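## Task

Grasp the bottle whose cap is green and raise it by more than half of its own height, then keep it there, upright, until the end. Other bottles may be shoved aside, but every one of them must be standing when it ends.

## Robot and tools

Robot: one Kinova Gen3 arm with seven revolute joints (waist, shoulder, upper arm roll, elbow, forearm roll, wrist pitch, wrist roll) and a Robotiq 2F-85 parallel gripper whose two fingers are driven by a single motor. There is only this one arm. Its base may be slightly tilted relative to the table.

Scene frame: origin on the table surface straight under the arm base, +z up, +x forward, +y to the left when facing along +x. Cameras: cam_low (a fixed low view) and cam_wrist (on the wrist, looking along the fingers), both 504x504 pixels; pictures come back with each execute_actions result unless "pictures": false is passed.

execute_actions takes "actions", a list holding at most one item. An empty list changes nothing and just reports the state. A motion item is {"rows": [...], "steps": n}: 1 to 15 rows, n from 1 to 15 (default 15), each step lasting 1/30 s; every row is used for one step and the final row repeats to fill the remaining steps. A wait item is {"steps": n} with n up to 300 and no rows; it issues no command. If a call is refused, nothing reaches the robot.

Each row is 10 numbers, every one within [-1, 1], in this order: djoint_1 to djoint_7, then gripper position, gripper force_limit, gripper speed. The seven joint numbers are offsets, not targets: they are added to the joint angles printed in the latest result that lists them (before any such result, or for later calls inside one reply, to the angles at the moment the action begins). They are not cumulative from row to row, so repeating the same offset on every row holds one target, and all zeros means return to the reference angles, not stay put. Scale: 1.0 equals 0.9985 rad for joints 1 to 4 and 0.8765 rad for joints 5 to 7. Joint ranges in rad: waist -6.283..6.283, shoulder -2.250..2.250, upper arm roll -6.283..6.283, elbow -2.580..2.580, forearm roll -6.283..6.283, wrist pitch -2.100..2.100, wrist roll -6.283..6.283. Asking for more than about 0.013 rad beyond an end gets the call refused; a target near an end is clipped and the result may print "joint sent to its limit".

The three gripper numbers are absolute settings. position: +1 is fully open (85 mm between pads), about -0.8 brings the pads together, -1 closes until blocked. force_limit: per-pad force, roughly 20 N at -1, 128 N at 0, 235 N at +1. speed: gap change rate, roughly 20 mm/s at -1, 85 at 0, 150 at +1; a fast close grips somewhat harder. New force or speed values only apply once position changes by at least 0.01. The fingertips travel about 13 mm outward from the wrist while closing, so keep that clearance above the table.

Motion: joints are speed- and acceleration-limited and move in sync. Each step the commanded angle stays within 0.304 rad (joints 1-4) or 0.266 rad (joints 5-7) of the measured angle, and targets that would shift the gripper more than 70 mm in one step are scaled back. Big moves therefore take several calls; the arm keeps heading to the last target between calls until it settles or a step is HELD.

Result lines: Joint positions (rad) and Joint velocities (rad/s) in column order; joint torques (offset, scaled, noisy); position_measured of the gripper in counts (3 open, about 78 at 60 mm, 130 at 40 mm, 180 at 20 mm, 230 pads touching); object_status: 0 moving, 1 blocked while opening, 2 blocked while closing (an object is gripped), 3 reached the requested position or fully shut. "joint command not followed" means a clearance check altered targets; HELD marks steps whose row was not sent fully.

Gripping: send position -1 and keep it, then confirm object_status 2. To loosen, open first. If the held item slips, the fingers re-close automatically, except after a grip at force_limit -1, where status stays 2 even if the bottle is gone, so check the images. Brief external tugs on a held object may occur.

zoom_image: {"camera": "cam_low" or "cam_wrist", "region": [x0, y0, x1, y1]} in pixels of that camera's last image, origin top-left, region at most 504x504; returns an enlarged crop. read_manual: optional "section" (only "licences"); returns licence text and moves nothing. finished_scene: {"scene": current scene number}; ends the current scene irreversibly, grades it and presents the next goal.

Avoid: knocking any item off the table (immediate failure), toppling any bottle, dropping or tilting the target bottle, slamming or pushing hard. Contact torque reaching a joint's load limit (48.6 N m for joints 1-4, 30.6 N m for joints 5-7, held weight included) triggers a TORQUE FAULT: a 10 s stop and the rest of the call skipped. Holding loads heats motors; MOTOR HOT appears from 60 °C and at 75 °C an OVER-TEMPERATURE FAULT lets the arm sag. Move smoothly with modest effort.

Each tool is called by a JSON object that holds its "api" and its "payload".

## Session

{"api": "execute_actions", "payload": {"actions": []}}

Scene clock: 0.00 s of 3900.00 s.
position_measured=3 object_status=3
Joint positions: [ 1.158  0.829  0.311  1.894 -0.799  0.95   0.27 ]
Joint velocities: [ 0.001  0.     0.001  0.    -0.    -0.     0.001]
Joint torques (N m, as the joint torque sensors report them, + toward a larger angle): no reading
Motor temperatures (°C, as the motors report them): [31 31 32 34 42 38 41]

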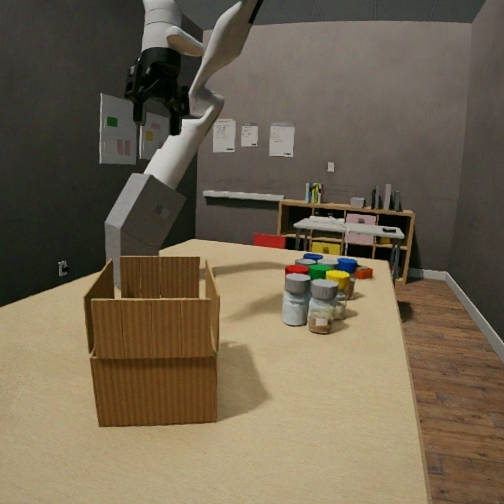

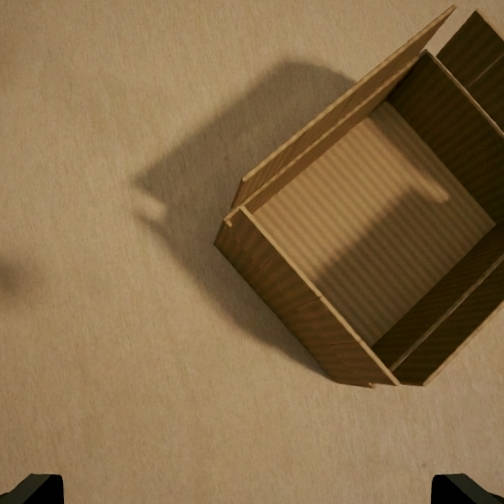

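{"api": "execute_actions", "payload": {"actions": [{"rows":[[-1,-0.7,-0.311,-0.2,0.91,0,0,1,0,0]]}], "pictures": false}}

{"api": "execute_actions", "payload": {"actions": [{"steps":40}]}}

Scene clock: 2.70 s of 3900.00 s.
position_measured=3 object_status=3
Joint positions: [ 0.928  0.6    0.138  1.782 -0.602  0.949  0.27 ]
Joint velocities: [-0.568 -0.565 -0.291 -0.186  0.493  0.    -0.001]
Joint torques (N m, as the joint torque sensors report them, + toward a larger angle): [  8.42 -13.87   5.45  -7.59  -0.01  -0.34   0.62]
Motor temperatures (°C, as the motors report them): [31 31 32 34 42 38 41]
Steps of this call (steps 1 to 66: nothing new was sent; steps 67 to 81: all 15 steps of this action). Readings (joint positions | what the end effector reports):
67: [1.157 0.828 0.311 1.894 -0.798 0.950 0.270] | position_measured=3 object_status=3
68: [1.150 0.822 0.307 1.891 -0.793 0.949 0.270] | position_measured=3 object_status=3
70: [1.121 0.793 0.283 1.874 -0.770 0.949 0.270] | position_measured=3 object_status=3
74: [1.054 0.725 0.220 1.834 -0.712 0.949 0.270] | position_measured=3 object_status=3
81: the state above

Scene clock: 4.03 s of 3900.00 s.
position_measured=3 object_status=3
Joint positions: [ 0.162  0.131  0.001  1.695 -0.002  0.95   0.27 ]
Joint velocities: [-0.019 -0.004  0.     0.     0.001 -0.001 -0.001]
Joint torques (N m, as the joint torque sensors report them, + toward a larger angle): [  6.22 -13.71   5.5   -7.51   1.29  -0.44   0.59]
Motor temperatures (°C, as the motors report them): [31 31 32 34 42 38 41]
Steps of this call (steps 1 to 40: the robot went on to your last target). Readings (joint positions | what the end effector reports):
1: [0.909 0.581 0.129 1.776 -0.586 0.949 0.270] | position_measured=3 object_status=3
2: [0.889 0.562 0.120 1.770 -0.569 0.949 0.270] | position_measured=3 object_status=3
4: [0.850 0.523 0.104 1.760 -0.534 0.949 0.270] | position_measured=3 object_status=3
8: [0.768 0.442 0.076 1.742 -0.463 0.949 0.270] | position_measured=3 object_status=3
40: the state above

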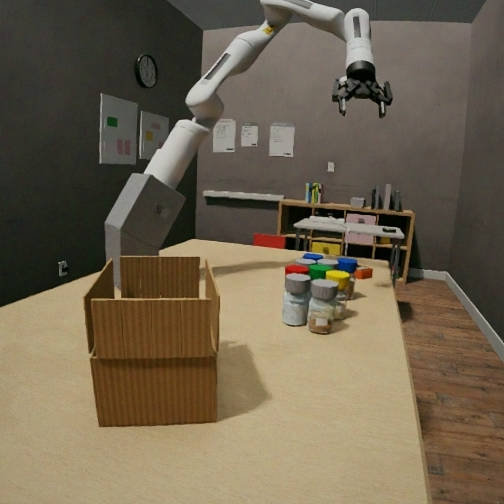

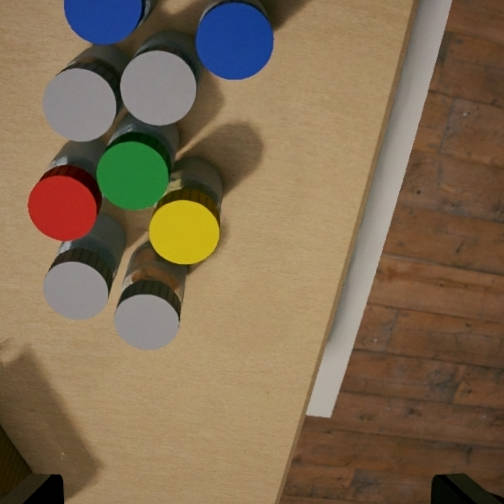

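{"api": "execute_actions", "payload": {"actions": [{"rows":[[0.234,0.456,0,0.39,-1,-0.49,1,1,0,0]]}], "pictures": false}}

{"api": "execute_actions", "payload": {"actions": [{"steps":25}], "pictures": false}}

{"api": "execute_actions", "payload": {"actions": [{"rows":[[0,0,0,0,-0.225,0,0.45,1,0,0]]}], "pictures": false}}

{"api": "execute_actions", "payload": {"actions": [{"steps":10}]}}

Scene clock: 8.17 s of 3900.00 s.
position_measured=3 object_status=3
Joint positions: [ 0.302  0.376  0.     1.916 -0.217  0.734  0.485]
Joint velocities: [ 0.277  0.628  0.002  0.496 -0.665 -0.624  0.667]
Joint torques (N m, as the joint torque sensors report them, + toward a larger angle): [  7.27 -13.81   5.4   -4.92   0.78  -0.19   0.52]
Motor temperatures (°C, as the motors report them): [31 31 32 34 42 38 41]
From where the robot then was, a joint's target lay farther than a number of 1.0 reaches, so one or more steps of this call were cut to that.
Steps of this call (steps 1 to 30: the robot went on to your last target; steps 31 to 90: nothing new was sent; then 0.63 s passed at rest; steps 91 to 105: all 15 steps of this action). Readings (joint positions | what the end effector reports):
91: [0.161 0.132 0.000 1.695 -0.002 0.949 0.270] | position_measured=3 object_status=3
92: [0.167 0.138 -0.000 1.700 -0.007 0.944 0.275] | position_measured=3 object_status=3
94: [0.191 0.166 -0.001 1.726 -0.030 0.921 0.298] | position_measured=3 object_status=3
98: [0.238 0.239 0.000 1.799 -0.093 0.857 0.362] | position_measured=3 object_status=3
105: the state above

Scene clock: 9.00 s of 3900.00 s.
position_measured=3 object_status=3
Joint positions: [ 0.395  0.586  0.001  2.084 -0.878  0.52   1.146]
Joint velocities: [ 0.002  0.004  0.001  0.001 -0.006  0.001  0.005]
Joint torques (N m, as the joint torque sensors report them, + toward a larger angle): [  7.31 -13.51   5.19  -3.13   0.34  -0.34   0.68]
Motor temperatures (°C, as the motors report them): [31 31 32 34 42 38 41]
Steps of this call (steps 1 to 25: the robot went on to your last target). Readings (joint positions | what the end effector reports):
1: [0.312 0.397 0.000 1.932 -0.241 0.713 0.509] | position_measured=3 object_status=3
2: [0.321 0.418 0.000 1.949 -0.266 0.691 0.535] | position_measured=3 object_status=3
4: [0.340 0.462 0.001 1.984 -0.329 0.647 0.597] | position_measured=3 object_status=3
8: [0.371 0.533 0.001 2.043 -0.488 0.573 0.756] | position_measured=3 object_status=3
25: the state above

Scene clock: 9.50 s of 3900.00 s.
position_measured=3 object_status=3
Joint positions: [ 0.395  0.586  0.     2.084 -1.074  0.52   1.537]
Joint velocities: [ 0.     0.001  0.001  0.002 -0.011  0.001  0.062]
Joint torques (N m, as the joint torque sensors report them, + toward a larger angle): [  7.63 -13.98   5.1   -2.8    0.35  -0.28   0.41]
Motor temperatures (°C, as the motors report them): [32 31 32 34 42 38 41]
Steps of this call (steps 1 to 15: all 15 steps of this action). Readings (joint positions | what the end effector reports):
1: [0.395 0.586 0.001 2.084 -0.879 0.520 1.148] | position_measured=3 object_status=3
2: [0.395 0.586 0.001 2.084 -0.886 0.520 1.157] | position_measured=3 object_status=3
4: [0.395 0.586 0.001 2.084 -0.923 0.520 1.208] | position_measured=3 object_status=3
8: [0.395 0.586 0.000 2.084 -1.016 0.520 1.368] | position_measured=3 object_status=3
15: the state above

Scene clock: 9.83 s of 3900.00 s.
position_measured=3 object_status=3
Joint positions: [ 0.395  0.586  0.001  2.084 -1.075  0.52   1.54 ]
Joint velocities: [-0.    -0.001 -0.    -0.    -0.001 -0.002 -0.   ]
Joint torques (N m, as the joint torque sensors report them, + toward a larger angle): [  7.88 -14.21   4.94  -3.22   0.12  -0.35   0.49]
Motor temperatures (°C, as the motors report them): [32 31 32 34 42 38 41]
Steps of this call (steps 1 to 10: the robot went on to your last target). Readings (joint positions | what the end effector reports):
1: [0.395 0.586 0.000 2.084 -1.075 0.520 1.538] | position_measured=3 object_status=3
2: [0.395 0.586 0.000 2.084 -1.075 0.520 1.539] | position_measured=3 object_status=3
4: [0.395 0.586 0.001 2.084 -1.075 0.520 1.540] | position_measured=3 object_status=3
8: [0.395 0.586 0.001 2.084 -1.075 0.520 1.540] | position_measured=3 object_status=3
10: the state above

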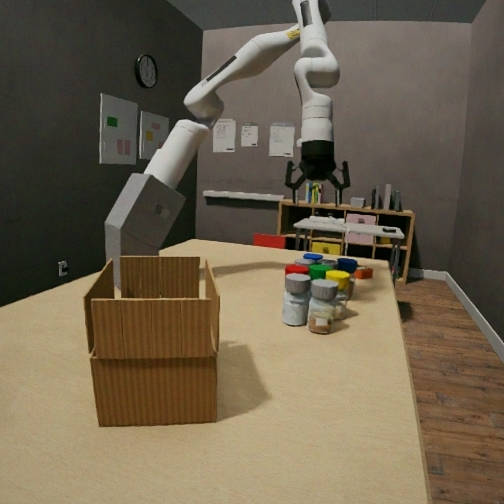

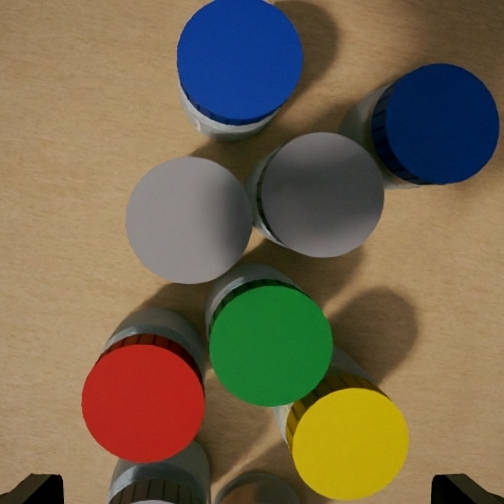

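{"api": "execute_actions", "payload": {"actions": [{"rows":[[-0.128,0.176,0,-0.058,-0.333,-0.098,-0.13,0.5,0,0]]}], "pictures": false}}

{"api": "execute_actions", "payload": {"actions": [{"steps":10}]}}

{"api": "zoom_image", "payload": {"camera": "cam_low", "region": [250,170,400,320]}}

Scene clock: 12.07 s of 3900.00 s.
position_measured=66 object_status=0
Joint positions: [ 0.271  0.757  0.     2.027 -1.366  0.435  1.427]
Joint velocities: [-0.028  0.037  0.003 -0.005 -0.015 -0.005 -0.006]
Joint torques (N m, as the joint torque sensors report them, + toward a larger angle): [  8.81 -16.1    5.18  -1.84   0.22   0.03   0.52]
Motor temperatures (°C, as the motors report them): [32 31 32 34 42 38 41]
Steps of this call (steps 1 to 15: the robot went on to your last target; steps 16 to 52: nothing new was sent; steps 53 to 67: all 15 steps of this action). Readings (joint positions | what the end effector reports):
53: [0.394 0.587 0.001 2.084 -1.076 0.520 1.540] | position_measured=3 object_status=0
54: [0.389 0.594 0.001 2.082 -1.083 0.517 1.537] | position_measured=4 object_status=0
56: [0.367 0.624 0.002 2.073 -1.123 0.504 1.519] | position_measured=15 object_status=0
60: [0.303 0.712 0.000 2.043 -1.275 0.460 1.460] | position_measured=43 object_status=0
67: the state above

Scene clock: 12.40 s of 3900.00 s.
position_measured=66 object_status=3
Joint positions: [ 0.267  0.761  0.     2.026 -1.367  0.435  1.426]
Joint velocities: [-0.001  0.003 -0.    -0.     0.001  0.001  0.001]
Joint torques (N m, as the joint torque sensors report them, + toward a larger angle): [  8.57 -15.74   5.08  -1.9    0.19  -0.25   0.69]
Motor temperatures (°C, as the motors report them): [32 31 32 34 42 38 41]
Steps of this call (steps 1 to 10: the robot went on to your last target). Readings (joint positions | what the end effector reports):
1: [0.270 0.758 0.000 2.026 -1.366 0.435 1.427] | position_measured=66 object_status=0
2: [0.269 0.759 0.000 2.026 -1.366 0.435 1.426] | position_measured=66 object_status=0
4: [0.268 0.760 0.000 2.026 -1.367 0.435 1.426] | position_measured=66 object_status=0
8: [0.268 0.761 0.000 2.026 -1.367 0.435 1.426] | position_measured=66 object_status=3
10: the state above

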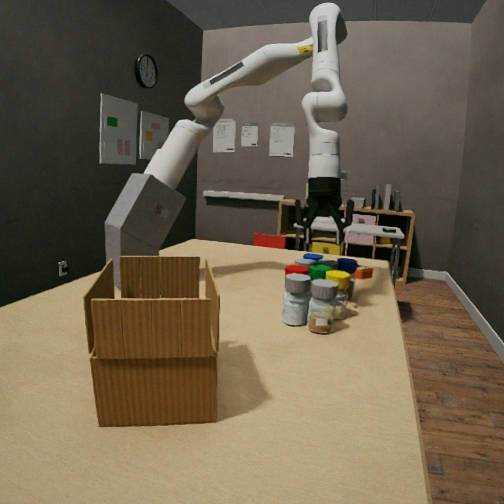

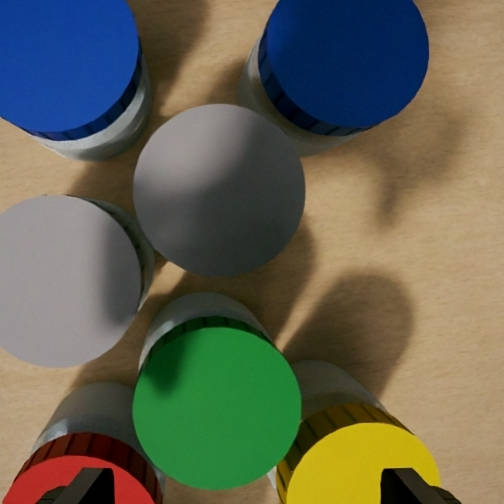

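Region (250, 170, 400, 320) of cam_low's 504x504 image, scaled by 3.360, with more detail than that image has.

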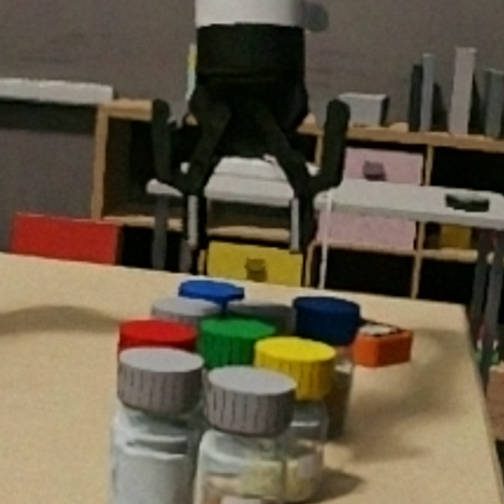

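{"api": "execute_actions", "payload": {"actions": [{"rows":[[-0.063,0.071,0,0.007,-0.264,-0.031,0.27,0.4,0,0]]}]}}

{"api": "zoom_image", "payload": {"camera": "cam_low", "region": [270,210,380,320]}}

Scene clock: 14.20 s of 3900.00 s.
position_measured=78 object_status=3
Joint positions: [ 0.206  0.831  0.     2.033 -1.598  0.407  1.662]
Joint velocities: [-0.011  0.012  0.     0.001 -0.008 -0.001  0.01 ]
Joint torques (N m, as the joint torque sensors report them, + toward a larger angle): [  9.27 -16.18   5.08  -1.04  -0.09  -0.28   0.58]
Motor temperatures (°C, as the motors report them): [32 31 32 34 42 38 41]
Steps of this call (steps 1 to 15: the robot went on to your last target; steps 16 to 39: nothing new was sent; steps 40 to 54: all 15 steps of this action). Readings (joint positions | what the end effector reports):
40: [0.266 0.762 0.001 2.026 -1.368 0.434 1.428] | position_measured=66 object_status=0
41: [0.263 0.766 0.001 2.026 -1.377 0.433 1.437] | position_measured=68 object_status=0
43: [0.248 0.783 0.002 2.028 -1.427 0.427 1.488] | position_measured=75 object_status=0
47: [0.214 0.821 -0.000 2.032 -1.563 0.412 1.627] | position_measured=78 object_status=0
54: the state above

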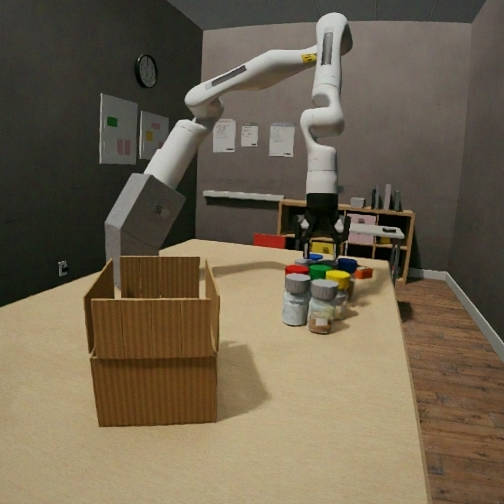

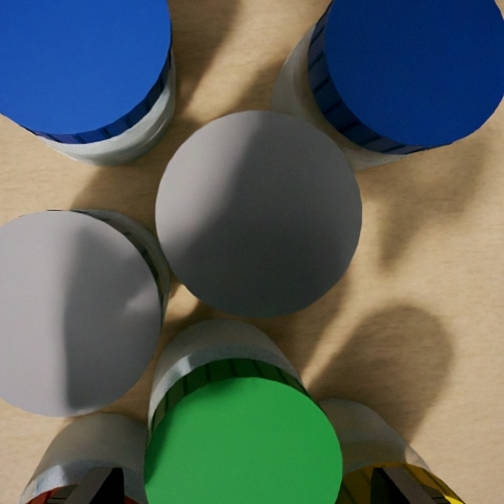

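Region (270, 210, 380, 320) of cam_low's 504x504 image, scaled by 4.582, with more detail than that image has.

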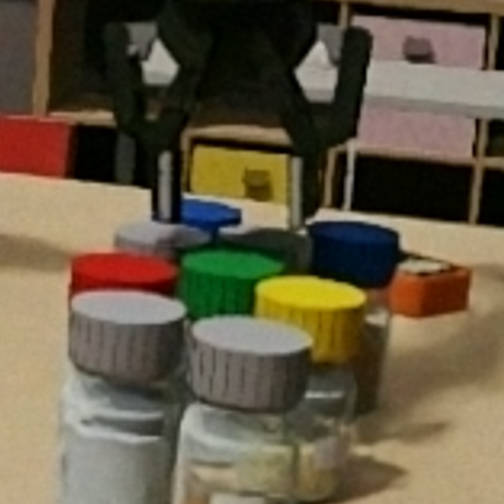

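{"api": "execute_actions", "payload": {"actions": [{"rows":[[-0.027,-0.008,0,0.007,-0.025,-0.007,0,0.34,0,0]],"steps":10}], "pictures": false}}

{"api": "execute_actions", "payload": {"actions": [{"rows":[[-0.033,0.079,0,-0.036,-0.145,-0.004,0.1,0.34,0,0]]}]}}

{"api": "zoom_image", "payload": {"camera": "cam_low", "region": [270,210,380,320]}}

Scene clock: 16.30 s of 3900.00 s.
position_measured=86 object_status=0
Joint positions: [ 0.18   0.824  0.     2.04  -1.619  0.401  1.662]
Joint velocities: [-0.012 -0.004  0.001  0.003 -0.006 -0.001  0.   ]
Joint torques (N m, as the joint torque sensors report them, + toward a larger angle): [  8.76 -16.51   5.15  -0.41   0.3   -0.22   0.52]
Motor temperatures (°C, as the motors report them): [32 31 32 34 42 38 41]
Steps of this call (steps 1 to 15: the robot went on to your last target; steps 16 to 53: nothing new was sent; steps 54 to 63: all 10 steps of this action). Readings (joint positions | what the end effector reports):
54: [0.203 0.832 0.001 2.033 -1.599 0.407 1.663] | position_measured=78 object_status=0
55: [0.197 0.830 0.002 2.035 -1.603 0.405 1.663] | position_measured=80 object_status=0
57: [0.187 0.826 0.000 2.038 -1.612 0.404 1.662] | position_measured=84 object_status=0
61: [0.181 0.824 0.000 2.040 -1.618 0.402 1.662] | position_measured=86 object_status=0
63: the state above

Scene clock: 16.80 s of 3900.00 s.
position_measured=86 object_status=3
Joint positions: [ 0.148  0.901  0.     2.004 -1.746  0.398  1.75 ]
Joint velocities: [-0.006  0.01  -0.    -0.001 -0.005  0.001  0.003]
Joint torques (N m, as the joint torque sensors report them, + toward a larger angle): [  8.82 -16.61   4.96  -0.4    0.16  -0.2    0.7 ]
Motor temperatures (°C, as the motors report them): [32 31 32 34 42 38 41]
Steps of this call (steps 1 to 15: all 15 steps of this action). Readings (joint positions | what the end effector reports):
1: [0.179 0.825 0.001 2.039 -1.620 0.401 1.663] | position_measured=86 object_status=0
2: [0.176 0.831 0.001 2.036 -1.628 0.401 1.669] | position_measured=86 object_status=0
4: [0.164 0.860 0.001 2.024 -1.669 0.400 1.698] | position_measured=86 object_status=3
8: [0.150 0.895 -0.000 2.007 -1.737 0.398 1.744] | position_measured=86 object_status=3
15: the state above

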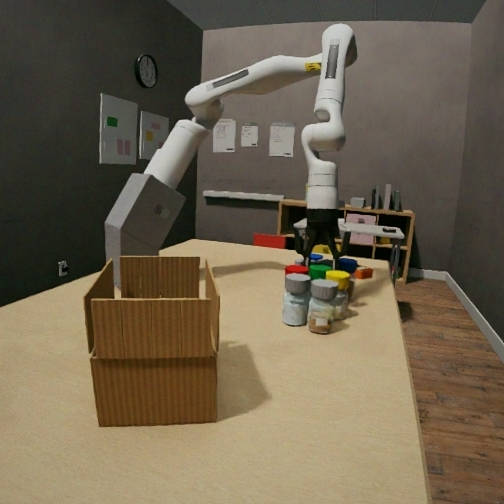

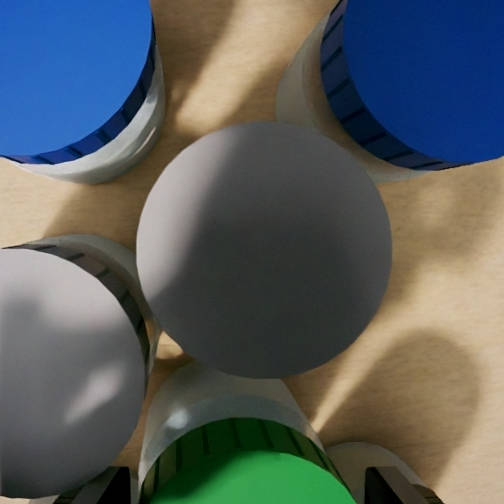

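Region (270, 210, 380, 320) of cam_low's 504x504 image, scaled by 4.582, with more detail than that image has.

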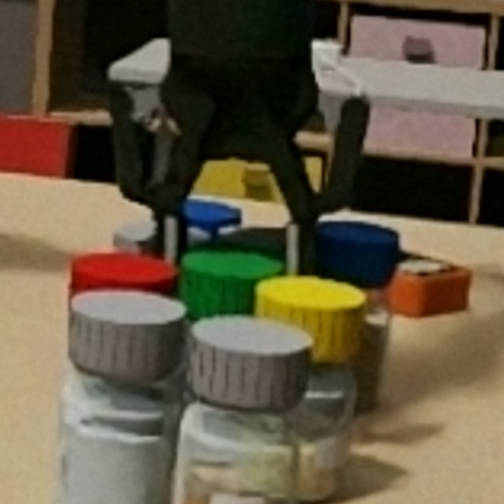

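Fingers are inserted; recentering, then gripping.

{"api": "execute_actions", "payload": {"actions": [{"rows":[[0.02,0.014,0,-0.007,0.02,0.006,0,0.34,0,0]]}], "pictures": false}}

{"api": "execute_actions", "payload": {"actions": [{"rows":[[0,0,0,0,0,0,0,-1,-0.4,-0.5]]}], "pictures": false}}

{"api": "execute_actions", "payload": {"actions": [{"rows":[[0.1,-0.23,0,0.085,0.43,0.03,-0.3,-1,-0.4,-0.5]]}], "pictures": false}}

{"api": "execute_actions", "payload": {"actions": [{"steps":15}]}}

Scene clock: 18.37 s of 3900.00 s.
position_measured=86 object_status=3
Joint positions: [ 0.167  0.915  0.     1.997 -1.728  0.404  1.75 ]
Joint velocities: [ 0.002  0.002 -0.     0.     0.002  0.001  0.002]
Joint torques (N m, as the joint torque sensors report them, + toward a larger angle): [  9.27 -16.03   5.29  -0.41   0.14  -0.24   0.55]
Motor temperatures (°C, as the motors report them): [32 31 32 34 42 38 41]
Steps of this call (steps 1 to 15: the robot went on to your last target; steps 16 to 32: nothing new was sent; steps 33 to 47: all 15 steps of this action). Readings (joint positions | what the end effector reports):
33: [0.149 0.903 0.000 2.004 -1.745 0.398 1.750] | position_measured=86 object_status=3
34: [0.154 0.907 -0.001 2.002 -1.742 0.400 1.750] | position_measured=86 object_status=3
36: [0.162 0.912 0.001 1.999 -1.734 0.401 1.750] | position_measured=86 object_status=3
40: [0.166 0.914 0.000 1.997 -1.729 0.403 1.750] | position_measured=86 object_status=3
47: the state above

Scene clock: 18.87 s of 3900.00 s.
position_measured=99 object_status=2
Joint positions: [ 0.168  0.913  0.001  1.998 -1.728  0.404  1.75 ]
Joint velocities: [ 0.001 -0.003 -0.     0.001  0.     0.001 -0.   ]
Joint torques (N m, as the joint torque sensors report them, + toward a larger angle): [  8.18 -15.32   4.37  -1.02  -0.08  -0.32   0.6 ]
Motor temperatures (°C, as the motors report them): [32 31 32 34 42 38 41]
Steps of this call (steps 1 to 15: all 15 steps of this action). Readings (joint positions | what the end effector reports):
1: [0.167 0.915 0.000 1.997 -1.728 0.404 1.750] | position_measured=86 object_status=0
2: [0.167 0.915 0.000 1.997 -1.728 0.404 1.750] | position_measured=87 object_status=0
4: [0.167 0.914 0.000 1.997 -1.728 0.404 1.750] | position_measured=93 object_status=0
8: [0.168 0.913 0.001 1.998 -1.728 0.404 1.750] | position_measured=99 object_status=0
15: the state above

Scene clock: 19.37 s of 3900.00 s.
position_measured=99 object_status=2
Joint positions: [ 0.264  0.691  0.001  2.081 -1.357  0.43   1.489]
Joint velocities: [ 0.024 -0.05  -0.004  0.025  0.134  0.005 -0.053]
Joint torques (N m, as the joint torque sensors report them, + toward a larger angle): [  7.99 -15.05   4.49  -2.26  -0.06  -0.05   0.33]
Motor temperatures (°C, as the motors report them): [32 31 32 34 42 38 41]
Steps of this call (steps 1 to 15: all 15 steps of this action). Readings (joint positions | what the end effector reports):
1: [0.169 0.912 0.000 1.998 -1.727 0.404 1.749] | position_measured=99 object_status=2
2: [0.172 0.906 -0.000 2.001 -1.721 0.404 1.743] | position_measured=99 object_status=2
4: [0.185 0.877 -0.001 2.012 -1.691 0.407 1.712] | position_measured=99 object_status=2
8: [0.227 0.777 0.000 2.047 -1.555 0.419 1.596] | position_measured=99 object_status=2
15: the state above

Scene clock: 19.87 s of 3900.00 s.
position_measured=99 object_status=2
Joint positions: [ 0.268  0.684  0.001  2.083 -1.351  0.43   1.487]
Joint velocities: [ 0.    -0.002 -0.     0.     0.003 -0.001 -0.002]
Joint torques (N m, as the joint torque sensors report them, + toward a larger angle): [  8.59 -16.01   5.16  -2.14   0.12  -0.43   0.68]
Motor temperatures (°C, as the motors report them): [32 31 32 34 42 38 41]
Steps of this call (steps 1 to 15: the robot went on to your last target). Readings (joint positions | what the end effector reports):
1: [0.265 0.690 0.001 2.082 -1.354 0.430 1.488] | position_measured=99 object_status=2
2: [0.266 0.688 0.001 2.082 -1.353 0.430 1.488] | position_measured=99 object_status=2
4: [0.266 0.686 0.001 2.083 -1.352 0.430 1.487] | position_measured=99 object_status=2
8: [0.267 0.684 0.001 2.083 -1.351 0.430 1.487] | position_measured=99 object_status=2
15: the state above
The arm was judged still, so your last target was given up. Only a new action makes it travel on or press farther. Fingers that are still opening or closing keep moving.

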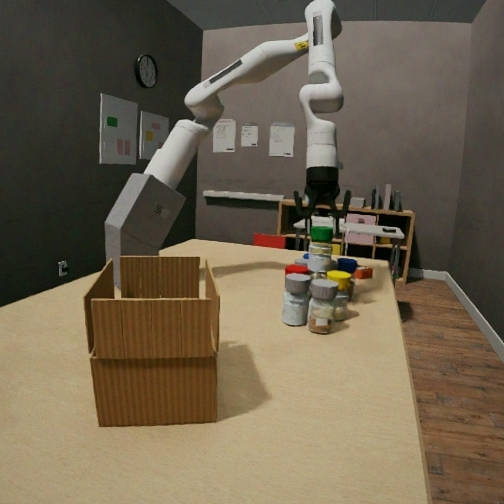

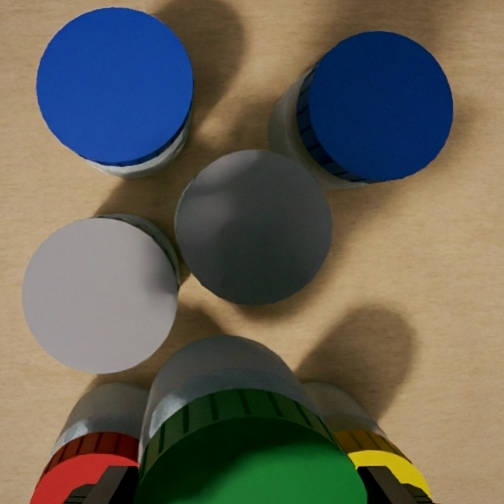

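{"api": "finished_scene", "payload": {"scene": 1}}

The scene is finished: the task was done.


## Next scene

Grasp the bottle whose cap is yellow and raise it by more than half of its own height, then keep it there, upright, until the end. Other bottles may be shoved aside, but every one of them must be standing when it ends.

{"api": "execute_actions", "payload": {"actions": []}}

Scene clock: 0.00 s of 3900.00 s.
position_measured=3 object_status=3
Joint positions: [ 1.617  1.325 -0.56   1.497 -0.815  0.998  2.782]
Joint velocities: [ 0.     0.001  0.     0.     0.     0.001 -0.001]
Joint torques (N m, as the joint torque sensors report them, + toward a larger angle): no reading
Motor temperatures (°C, as the motors report them): [32 31 32 34 42 38 41]

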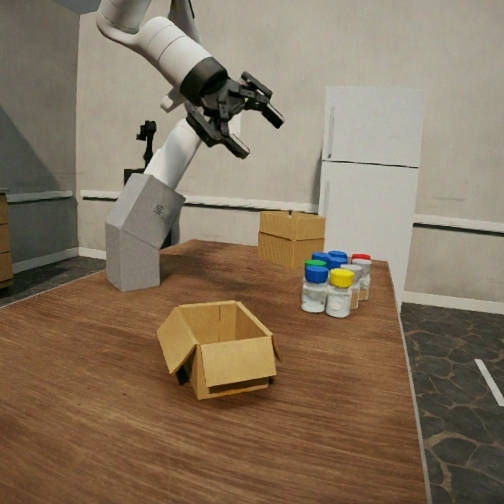

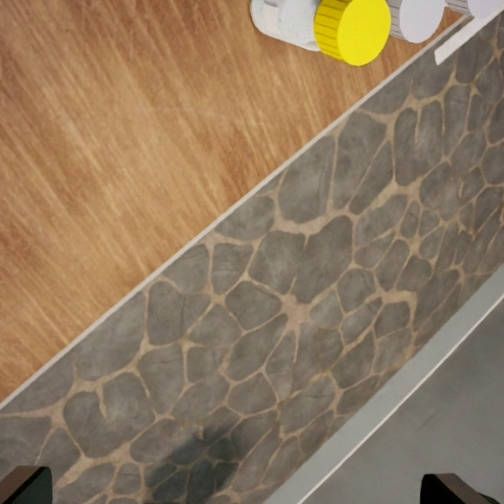

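{"api": "execute_actions", "payload": {"actions": [{"rows":[[-1,-0.61,0.561,0.434,-0.295,-0.568,-1,0.5,0,0]]}], "pictures": false}}

{"api": "execute_actions", "payload": {"actions": [{"steps":45}], "pictures": false}}

{"api": "execute_actions", "payload": {"actions": [{"rows":[[-0.305,0,0,0,0,0,0,0.5,0,0]]}], "pictures": false}}

{"api": "execute_actions", "payload": {"actions": [{"steps":15}]}}

Scene clock: 1.80 s of 3900.00 s.
position_measured=66 object_status=0
Joint positions: [ 1.153  0.876 -0.125  1.873 -1.051  0.615  2.385]
Joint velocities: [-1.25  -0.975  0.917  0.447 -0.191 -0.812 -1.109]
Joint torques (N m, as the joint torque sensors report them, + toward a larger angle): [  6.47 -14.42   1.69  -5.63  -0.47   0.42   0.63]
Motor temperatures (°C, as the motors report them): [32 31 32 34 42 38 41]
Steps of this call (steps 1 to 39: nothing new was sent; steps 40 to 54: all 15 steps of this action). Readings (joint positions | what the end effector reports):
40: [1.616 1.323 -0.559 1.498 -0.815 0.997 2.781] | position_measured=3 object_status=0
41: [1.609 1.316 -0.553 1.504 -0.819 0.992 2.777] | position_measured=5 object_status=0
43: [1.579 1.285 -0.527 1.531 -0.842 0.969 2.754] | position_measured=15 object_status=0
47: [1.452 1.160 -0.407 1.652 -0.940 0.863 2.648] | position_measured=44 object_status=0
54: the state above

Scene clock: 3.30 s of 3900.00 s.
position_measured=66 object_status=3
Joint positions: [ 0.619  0.715 -0.     1.931 -1.073  0.5    1.905]
Joint velocities: [-0.001  0.002  0.     0.     0.001  0.002 -0.001]
Joint torques (N m, as the joint torque sensors report them, + toward a larger angle): [  9.11 -15.5    5.38  -4.76   0.    -0.61   0.53]
Motor temperatures (°C, as the motors report them): [32 31 32 34 42 38 41]
Steps of this call (steps 1 to 45: the robot went on to your last target). Readings (joint positions | what the end effector reports):
1: [1.112 0.845 -0.097 1.886 -1.057 0.590 2.348] | position_measured=66 object_status=0
2: [1.071 0.819 -0.074 1.896 -1.061 0.569 2.311] | position_measured=66 object_status=0
4: [0.996 0.781 -0.044 1.910 -1.067 0.541 2.243] | position_measured=66 object_status=0
8: [0.873 0.749 -0.019 1.921 -1.070 0.518 2.132] | position_measured=66 object_status=3
45: the state above
The arm was judged still, so your last target was given up. Only a new action makes it travel on or press farther. Fingers that are still opening or closing keep moving.

Scene clock: 3.80 s of 3900.00 s.
position_measured=66 object_status=3
Joint positions: [ 0.337  0.716 -0.002  1.931 -1.074  0.501  1.905]
Joint velocities: [-0.303 -0.    -0.012  0.003  0.002  0.003  0.   ]
Joint torques (N m, as the joint torque sensors report them, + toward a larger angle): [ 11.7  -16.31   7.16  -3.11   0.28  -0.86   0.53]
Motor temperatures (°C, as the motors report them): [32 31 32 34 42 38 41]
Steps of this call (steps 1 to 15: all 15 steps of this action). Readings (joint positions | what the end effector reports):
1: [0.617 0.715 0.000 1.931 -1.073 0.500 1.905] | position_measured=66 object_status=3
2: [0.610 0.715 0.001 1.931 -1.073 0.500 1.905] | position_measured=66 object_status=3
4: [0.580 0.715 0.003 1.931 -1.073 0.499 1.905] | position_measured=66 object_status=3
8: [0.480 0.715 0.000 1.930 -1.073 0.500 1.905] | position_measured=66 object_status=3
15: the state above

Scene clock: 4.30 s of 3900.00 s.
position_measured=66 object_status=3
Joint positions: [ 0.314  0.715 -0.     1.931 -1.073  0.5    1.905]
Joint velocities: [-0.003 -0.001  0.    -0.001 -0.     0.001 -0.001]
Joint torques (N m, as the joint torque sensors report them, + toward a larger angle): [  9.02 -16.31   5.26  -2.99   0.32  -0.31   0.59]
Motor temperatures (°C, as the motors report them): [32 31 32 34 42 38 41]
Steps of this call (steps 1 to 15: the robot went on to your last target). Readings (joint positions | what the end effector reports):
1: [0.328 0.716 -0.002 1.931 -1.074 0.501 1.905] | position_measured=66 object_status=3
2: [0.324 0.716 -0.002 1.931 -1.073 0.501 1.905] | position_measured=66 object_status=3
4: [0.320 0.715 -0.001 1.931 -1.073 0.501 1.905] | position_measured=66 object_status=3
8: [0.316 0.715 -0.000 1.931 -1.073 0.500 1.905] | position_measured=66 object_status=3
15: the state above

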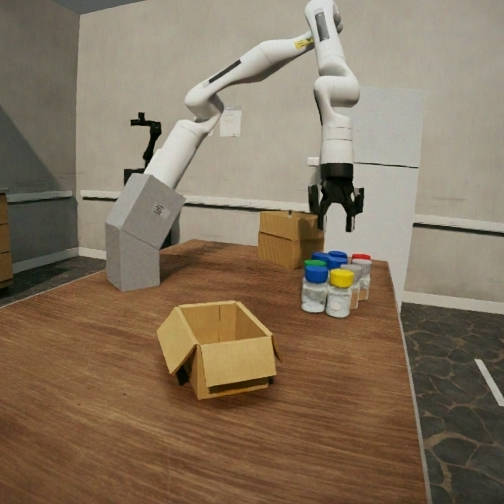

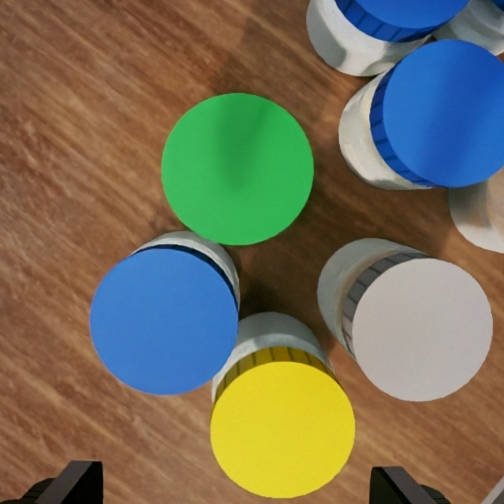

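{"api": "execute_actions", "payload": {"actions": [{"rows":[[-0.069,0.135,0,-0.083,-0.145,-0.056,-0.03,0.5,0,0]]}]}}

Scene clock: 5.90 s of 3900.00 s.
position_measured=66 object_status=3
Joint positions: [ 0.247  0.848 -0.     1.848 -1.2    0.451  1.879]
Joint velocities: [-0.012  0.02  -0.001 -0.002 -0.003  0.001 -0.002]
Joint torques (N m, as the joint torque sensors report them, + toward a larger angle): [  9.14 -17.76   5.45  -2.66  -0.02  -0.38   0.6 ]
Motor temperatures (°C, as the motors report them): [32 31 32 34 42 38 41]
Steps of this call (steps 1 to 15: the robot went on to your last target; steps 16 to 33: nothing new was sent; steps 34 to 48: all 15 steps of this action). Readings (joint positions | what the end effector reports):
34: [0.313 0.717 -0.000 1.930 -1.074 0.500 1.905] | position_measured=66 object_status=3
35: [0.310 0.723 0.000 1.927 -1.079 0.498 1.904] | position_measured=66 object_status=3
37: [0.294 0.753 0.001 1.910 -1.103 0.488 1.899] | position_measured=66 object_status=3
41: [0.257 0.829 -0.001 1.862 -1.180 0.459 1.883] | position_measured=66 object_status=3
48: the state above

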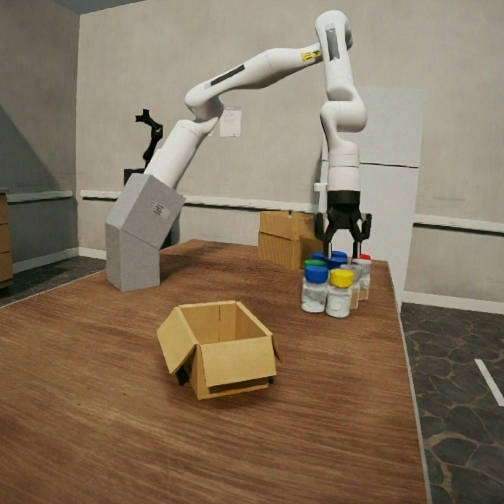

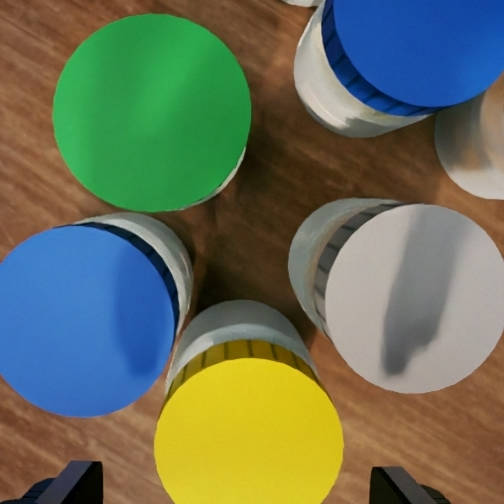

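{"api": "execute_actions", "payload": {"actions": [{"rows":[[-0.053,0.084,0,-0.037,-0.144,-0.039,0.08,0.5,0,0]]}]}}

{"api": "execute_actions", "payload": {"actions": [{"rows":[[0,0,0,0,0,0,0,-1,-0.4,-0.3]]}], "pictures": false}}

{"api": "execute_actions", "payload": {"actions": [{"rows":[[0.085,-0.195,0,0.08,0.27,0.07,-0.16,-1,-0.4,-0.3]]}], "pictures": false}}

{"api": "execute_actions", "payload": {"actions": [{"steps":10}]}}

Scene clock: 7.97 s of 3900.00 s.
position_measured=66 object_status=3
Joint positions: [ 0.194  0.931 -0.     1.811 -1.326  0.417  1.949]
Joint velocities: [-0.006  0.009  0.    -0.002 -0.003 -0.002  0.001]
Joint torques (N m, as the joint torque sensors report them, + toward a larger angle): [  9.84 -18.01   5.12  -1.73  -0.06  -0.06   0.74]
Motor temperatures (°C, as the motors report them): [32 31 32 34 42 38 41]
Steps of this call (steps 1 to 15: the robot went on to your last target; steps 16 to 47: nothing new was sent; steps 48 to 62: all 15 steps of this action). Readings (joint positions | what the end effector reports):
48: [0.244 0.852 -0.000 1.847 -1.202 0.451 1.880] | position_measured=66 object_status=3
49: [0.240 0.858 0.001 1.845 -1.209 0.449 1.884] | position_measured=66 object_status=3
51: [0.222 0.887 0.001 1.832 -1.249 0.437 1.906] | position_measured=66 object_status=3
55: [0.198 0.925 -0.001 1.814 -1.319 0.419 1.945] | position_measured=66 object_status=3
62: the state above

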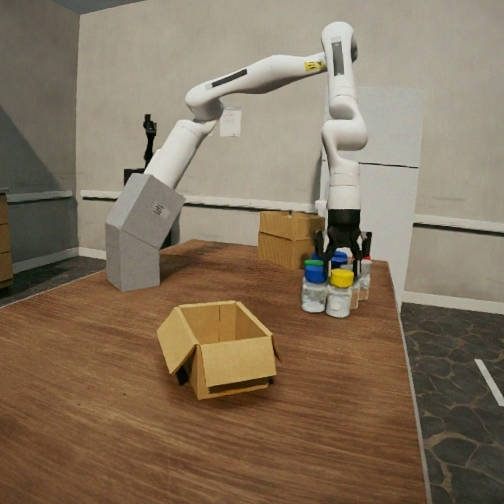

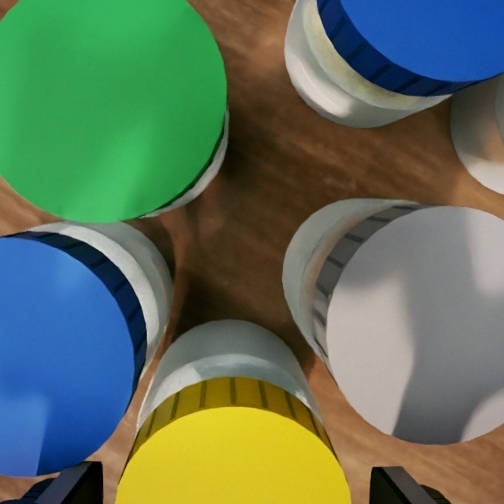

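Scene clock: 8.47 s of 3900.00 s.
position_measured=100 object_status=2
Joint positions: [ 0.195  0.93   0.     1.812 -1.326  0.417  1.949]
Joint velocities: [ 0.     0.001  0.    -0.    -0.001  0.001 -0.001]
Joint torques (N m, as the joint torque sensors report them, + toward a larger angle): [  8.91 -17.32   4.75  -1.82   0.16  -0.4    0.52]
Motor temperatures (°C, as the motors report them): [32 31 32 34 42 38 41]
Steps of this call (steps 1 to 15: all 15 steps of this action). Readings (joint positions | what the end effector reports):
1: [0.194 0.931 -0.000 1.811 -1.326 0.417 1.949] | position_measured=66 object_status=0
2: [0.194 0.931 -0.000 1.811 -1.326 0.417 1.949] | position_measured=67 object_status=0
4: [0.194 0.931 -0.000 1.811 -1.326 0.417 1.949] | position_measured=75 object_status=0
8: [0.195 0.930 0.000 1.812 -1.326 0.417 1.949] | position_measured=97 object_status=0
15: the state above

Scene clock: 8.97 s of 3900.00 s.
position_measured=100 object_status=2
Joint positions: [ 0.278  0.74   0.     1.891 -1.09   0.478  1.809]
Joint velocities: [ 0.016 -0.037 -0.009  0.011  0.01   0.005 -0.006]
Joint torques (N m, as the joint torque sensors report them, + toward a larger angle): [  9.36 -17.47   6.15  -3.42   0.35  -0.81   0.71]
Motor temperatures (°C, as the motors report them): [32 31 32 34 42 38 41]
Steps of this call (steps 1 to 15: all 15 steps of this action). Readings (joint positions | what the end effector reports):
1: [0.196 0.929 -0.000 1.812 -1.325 0.418 1.949] | position_measured=100 object_status=2
2: [0.198 0.923 -0.001 1.815 -1.319 0.420 1.945] | position_measured=100 object_status=2
4: [0.211 0.894 -0.002 1.827 -1.287 0.431 1.926] | position_measured=100 object_status=2
8: [0.254 0.794 0.000 1.866 -1.165 0.461 1.853] | position_measured=100 object_status=2
15: the state above

Scene clock: 9.30 s of 3900.00 s.
position_measured=100 object_status=2
Joint positions: [ 0.28   0.736  0.     1.892 -1.089  0.478  1.809]
Joint velocities: [ 0.001 -0.002 -0.     0.     0.001 -0.001 -0.001]
Joint torques (N m, as the joint torque sensors report them, + toward a larger angle): [  9.71 -17.66   5.65  -3.55   0.26  -0.5    0.65]
Motor temperatures (°C, as the motors report them): [32 31 32 34 42 38 41]
Steps of this call (steps 1 to 10: the robot went on to your last target). Readings (joint positions | what the end effector reports):
1: [0.278 0.739 0.000 1.891 -1.090 0.478 1.809] | position_measured=100 object_status=2
2: [0.279 0.738 0.000 1.891 -1.090 0.478 1.809] | position_measured=100 object_status=2
4: [0.279 0.737 0.000 1.891 -1.090 0.478 1.809] | position_measured=100 object_status=2
8: [0.280 0.736 0.000 1.891 -1.089 0.478 1.809] | position_measured=100 object_status=2
10: the state above

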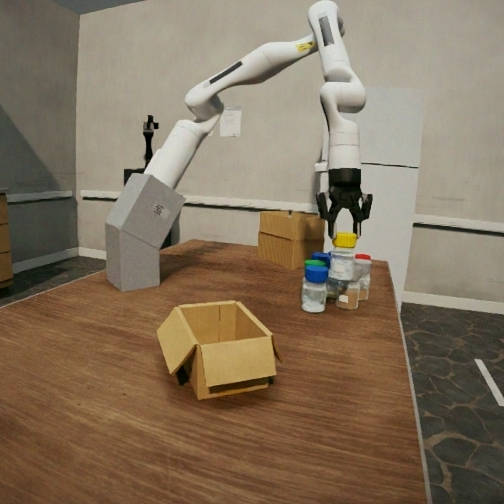

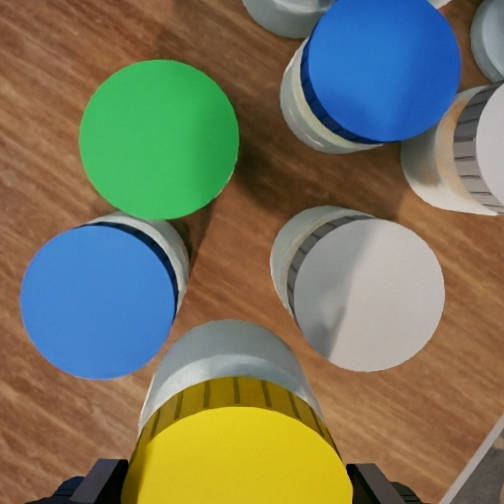

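{"api": "finished_scene", "payload": {"scene": 2}}

The scene is finished: the task was done.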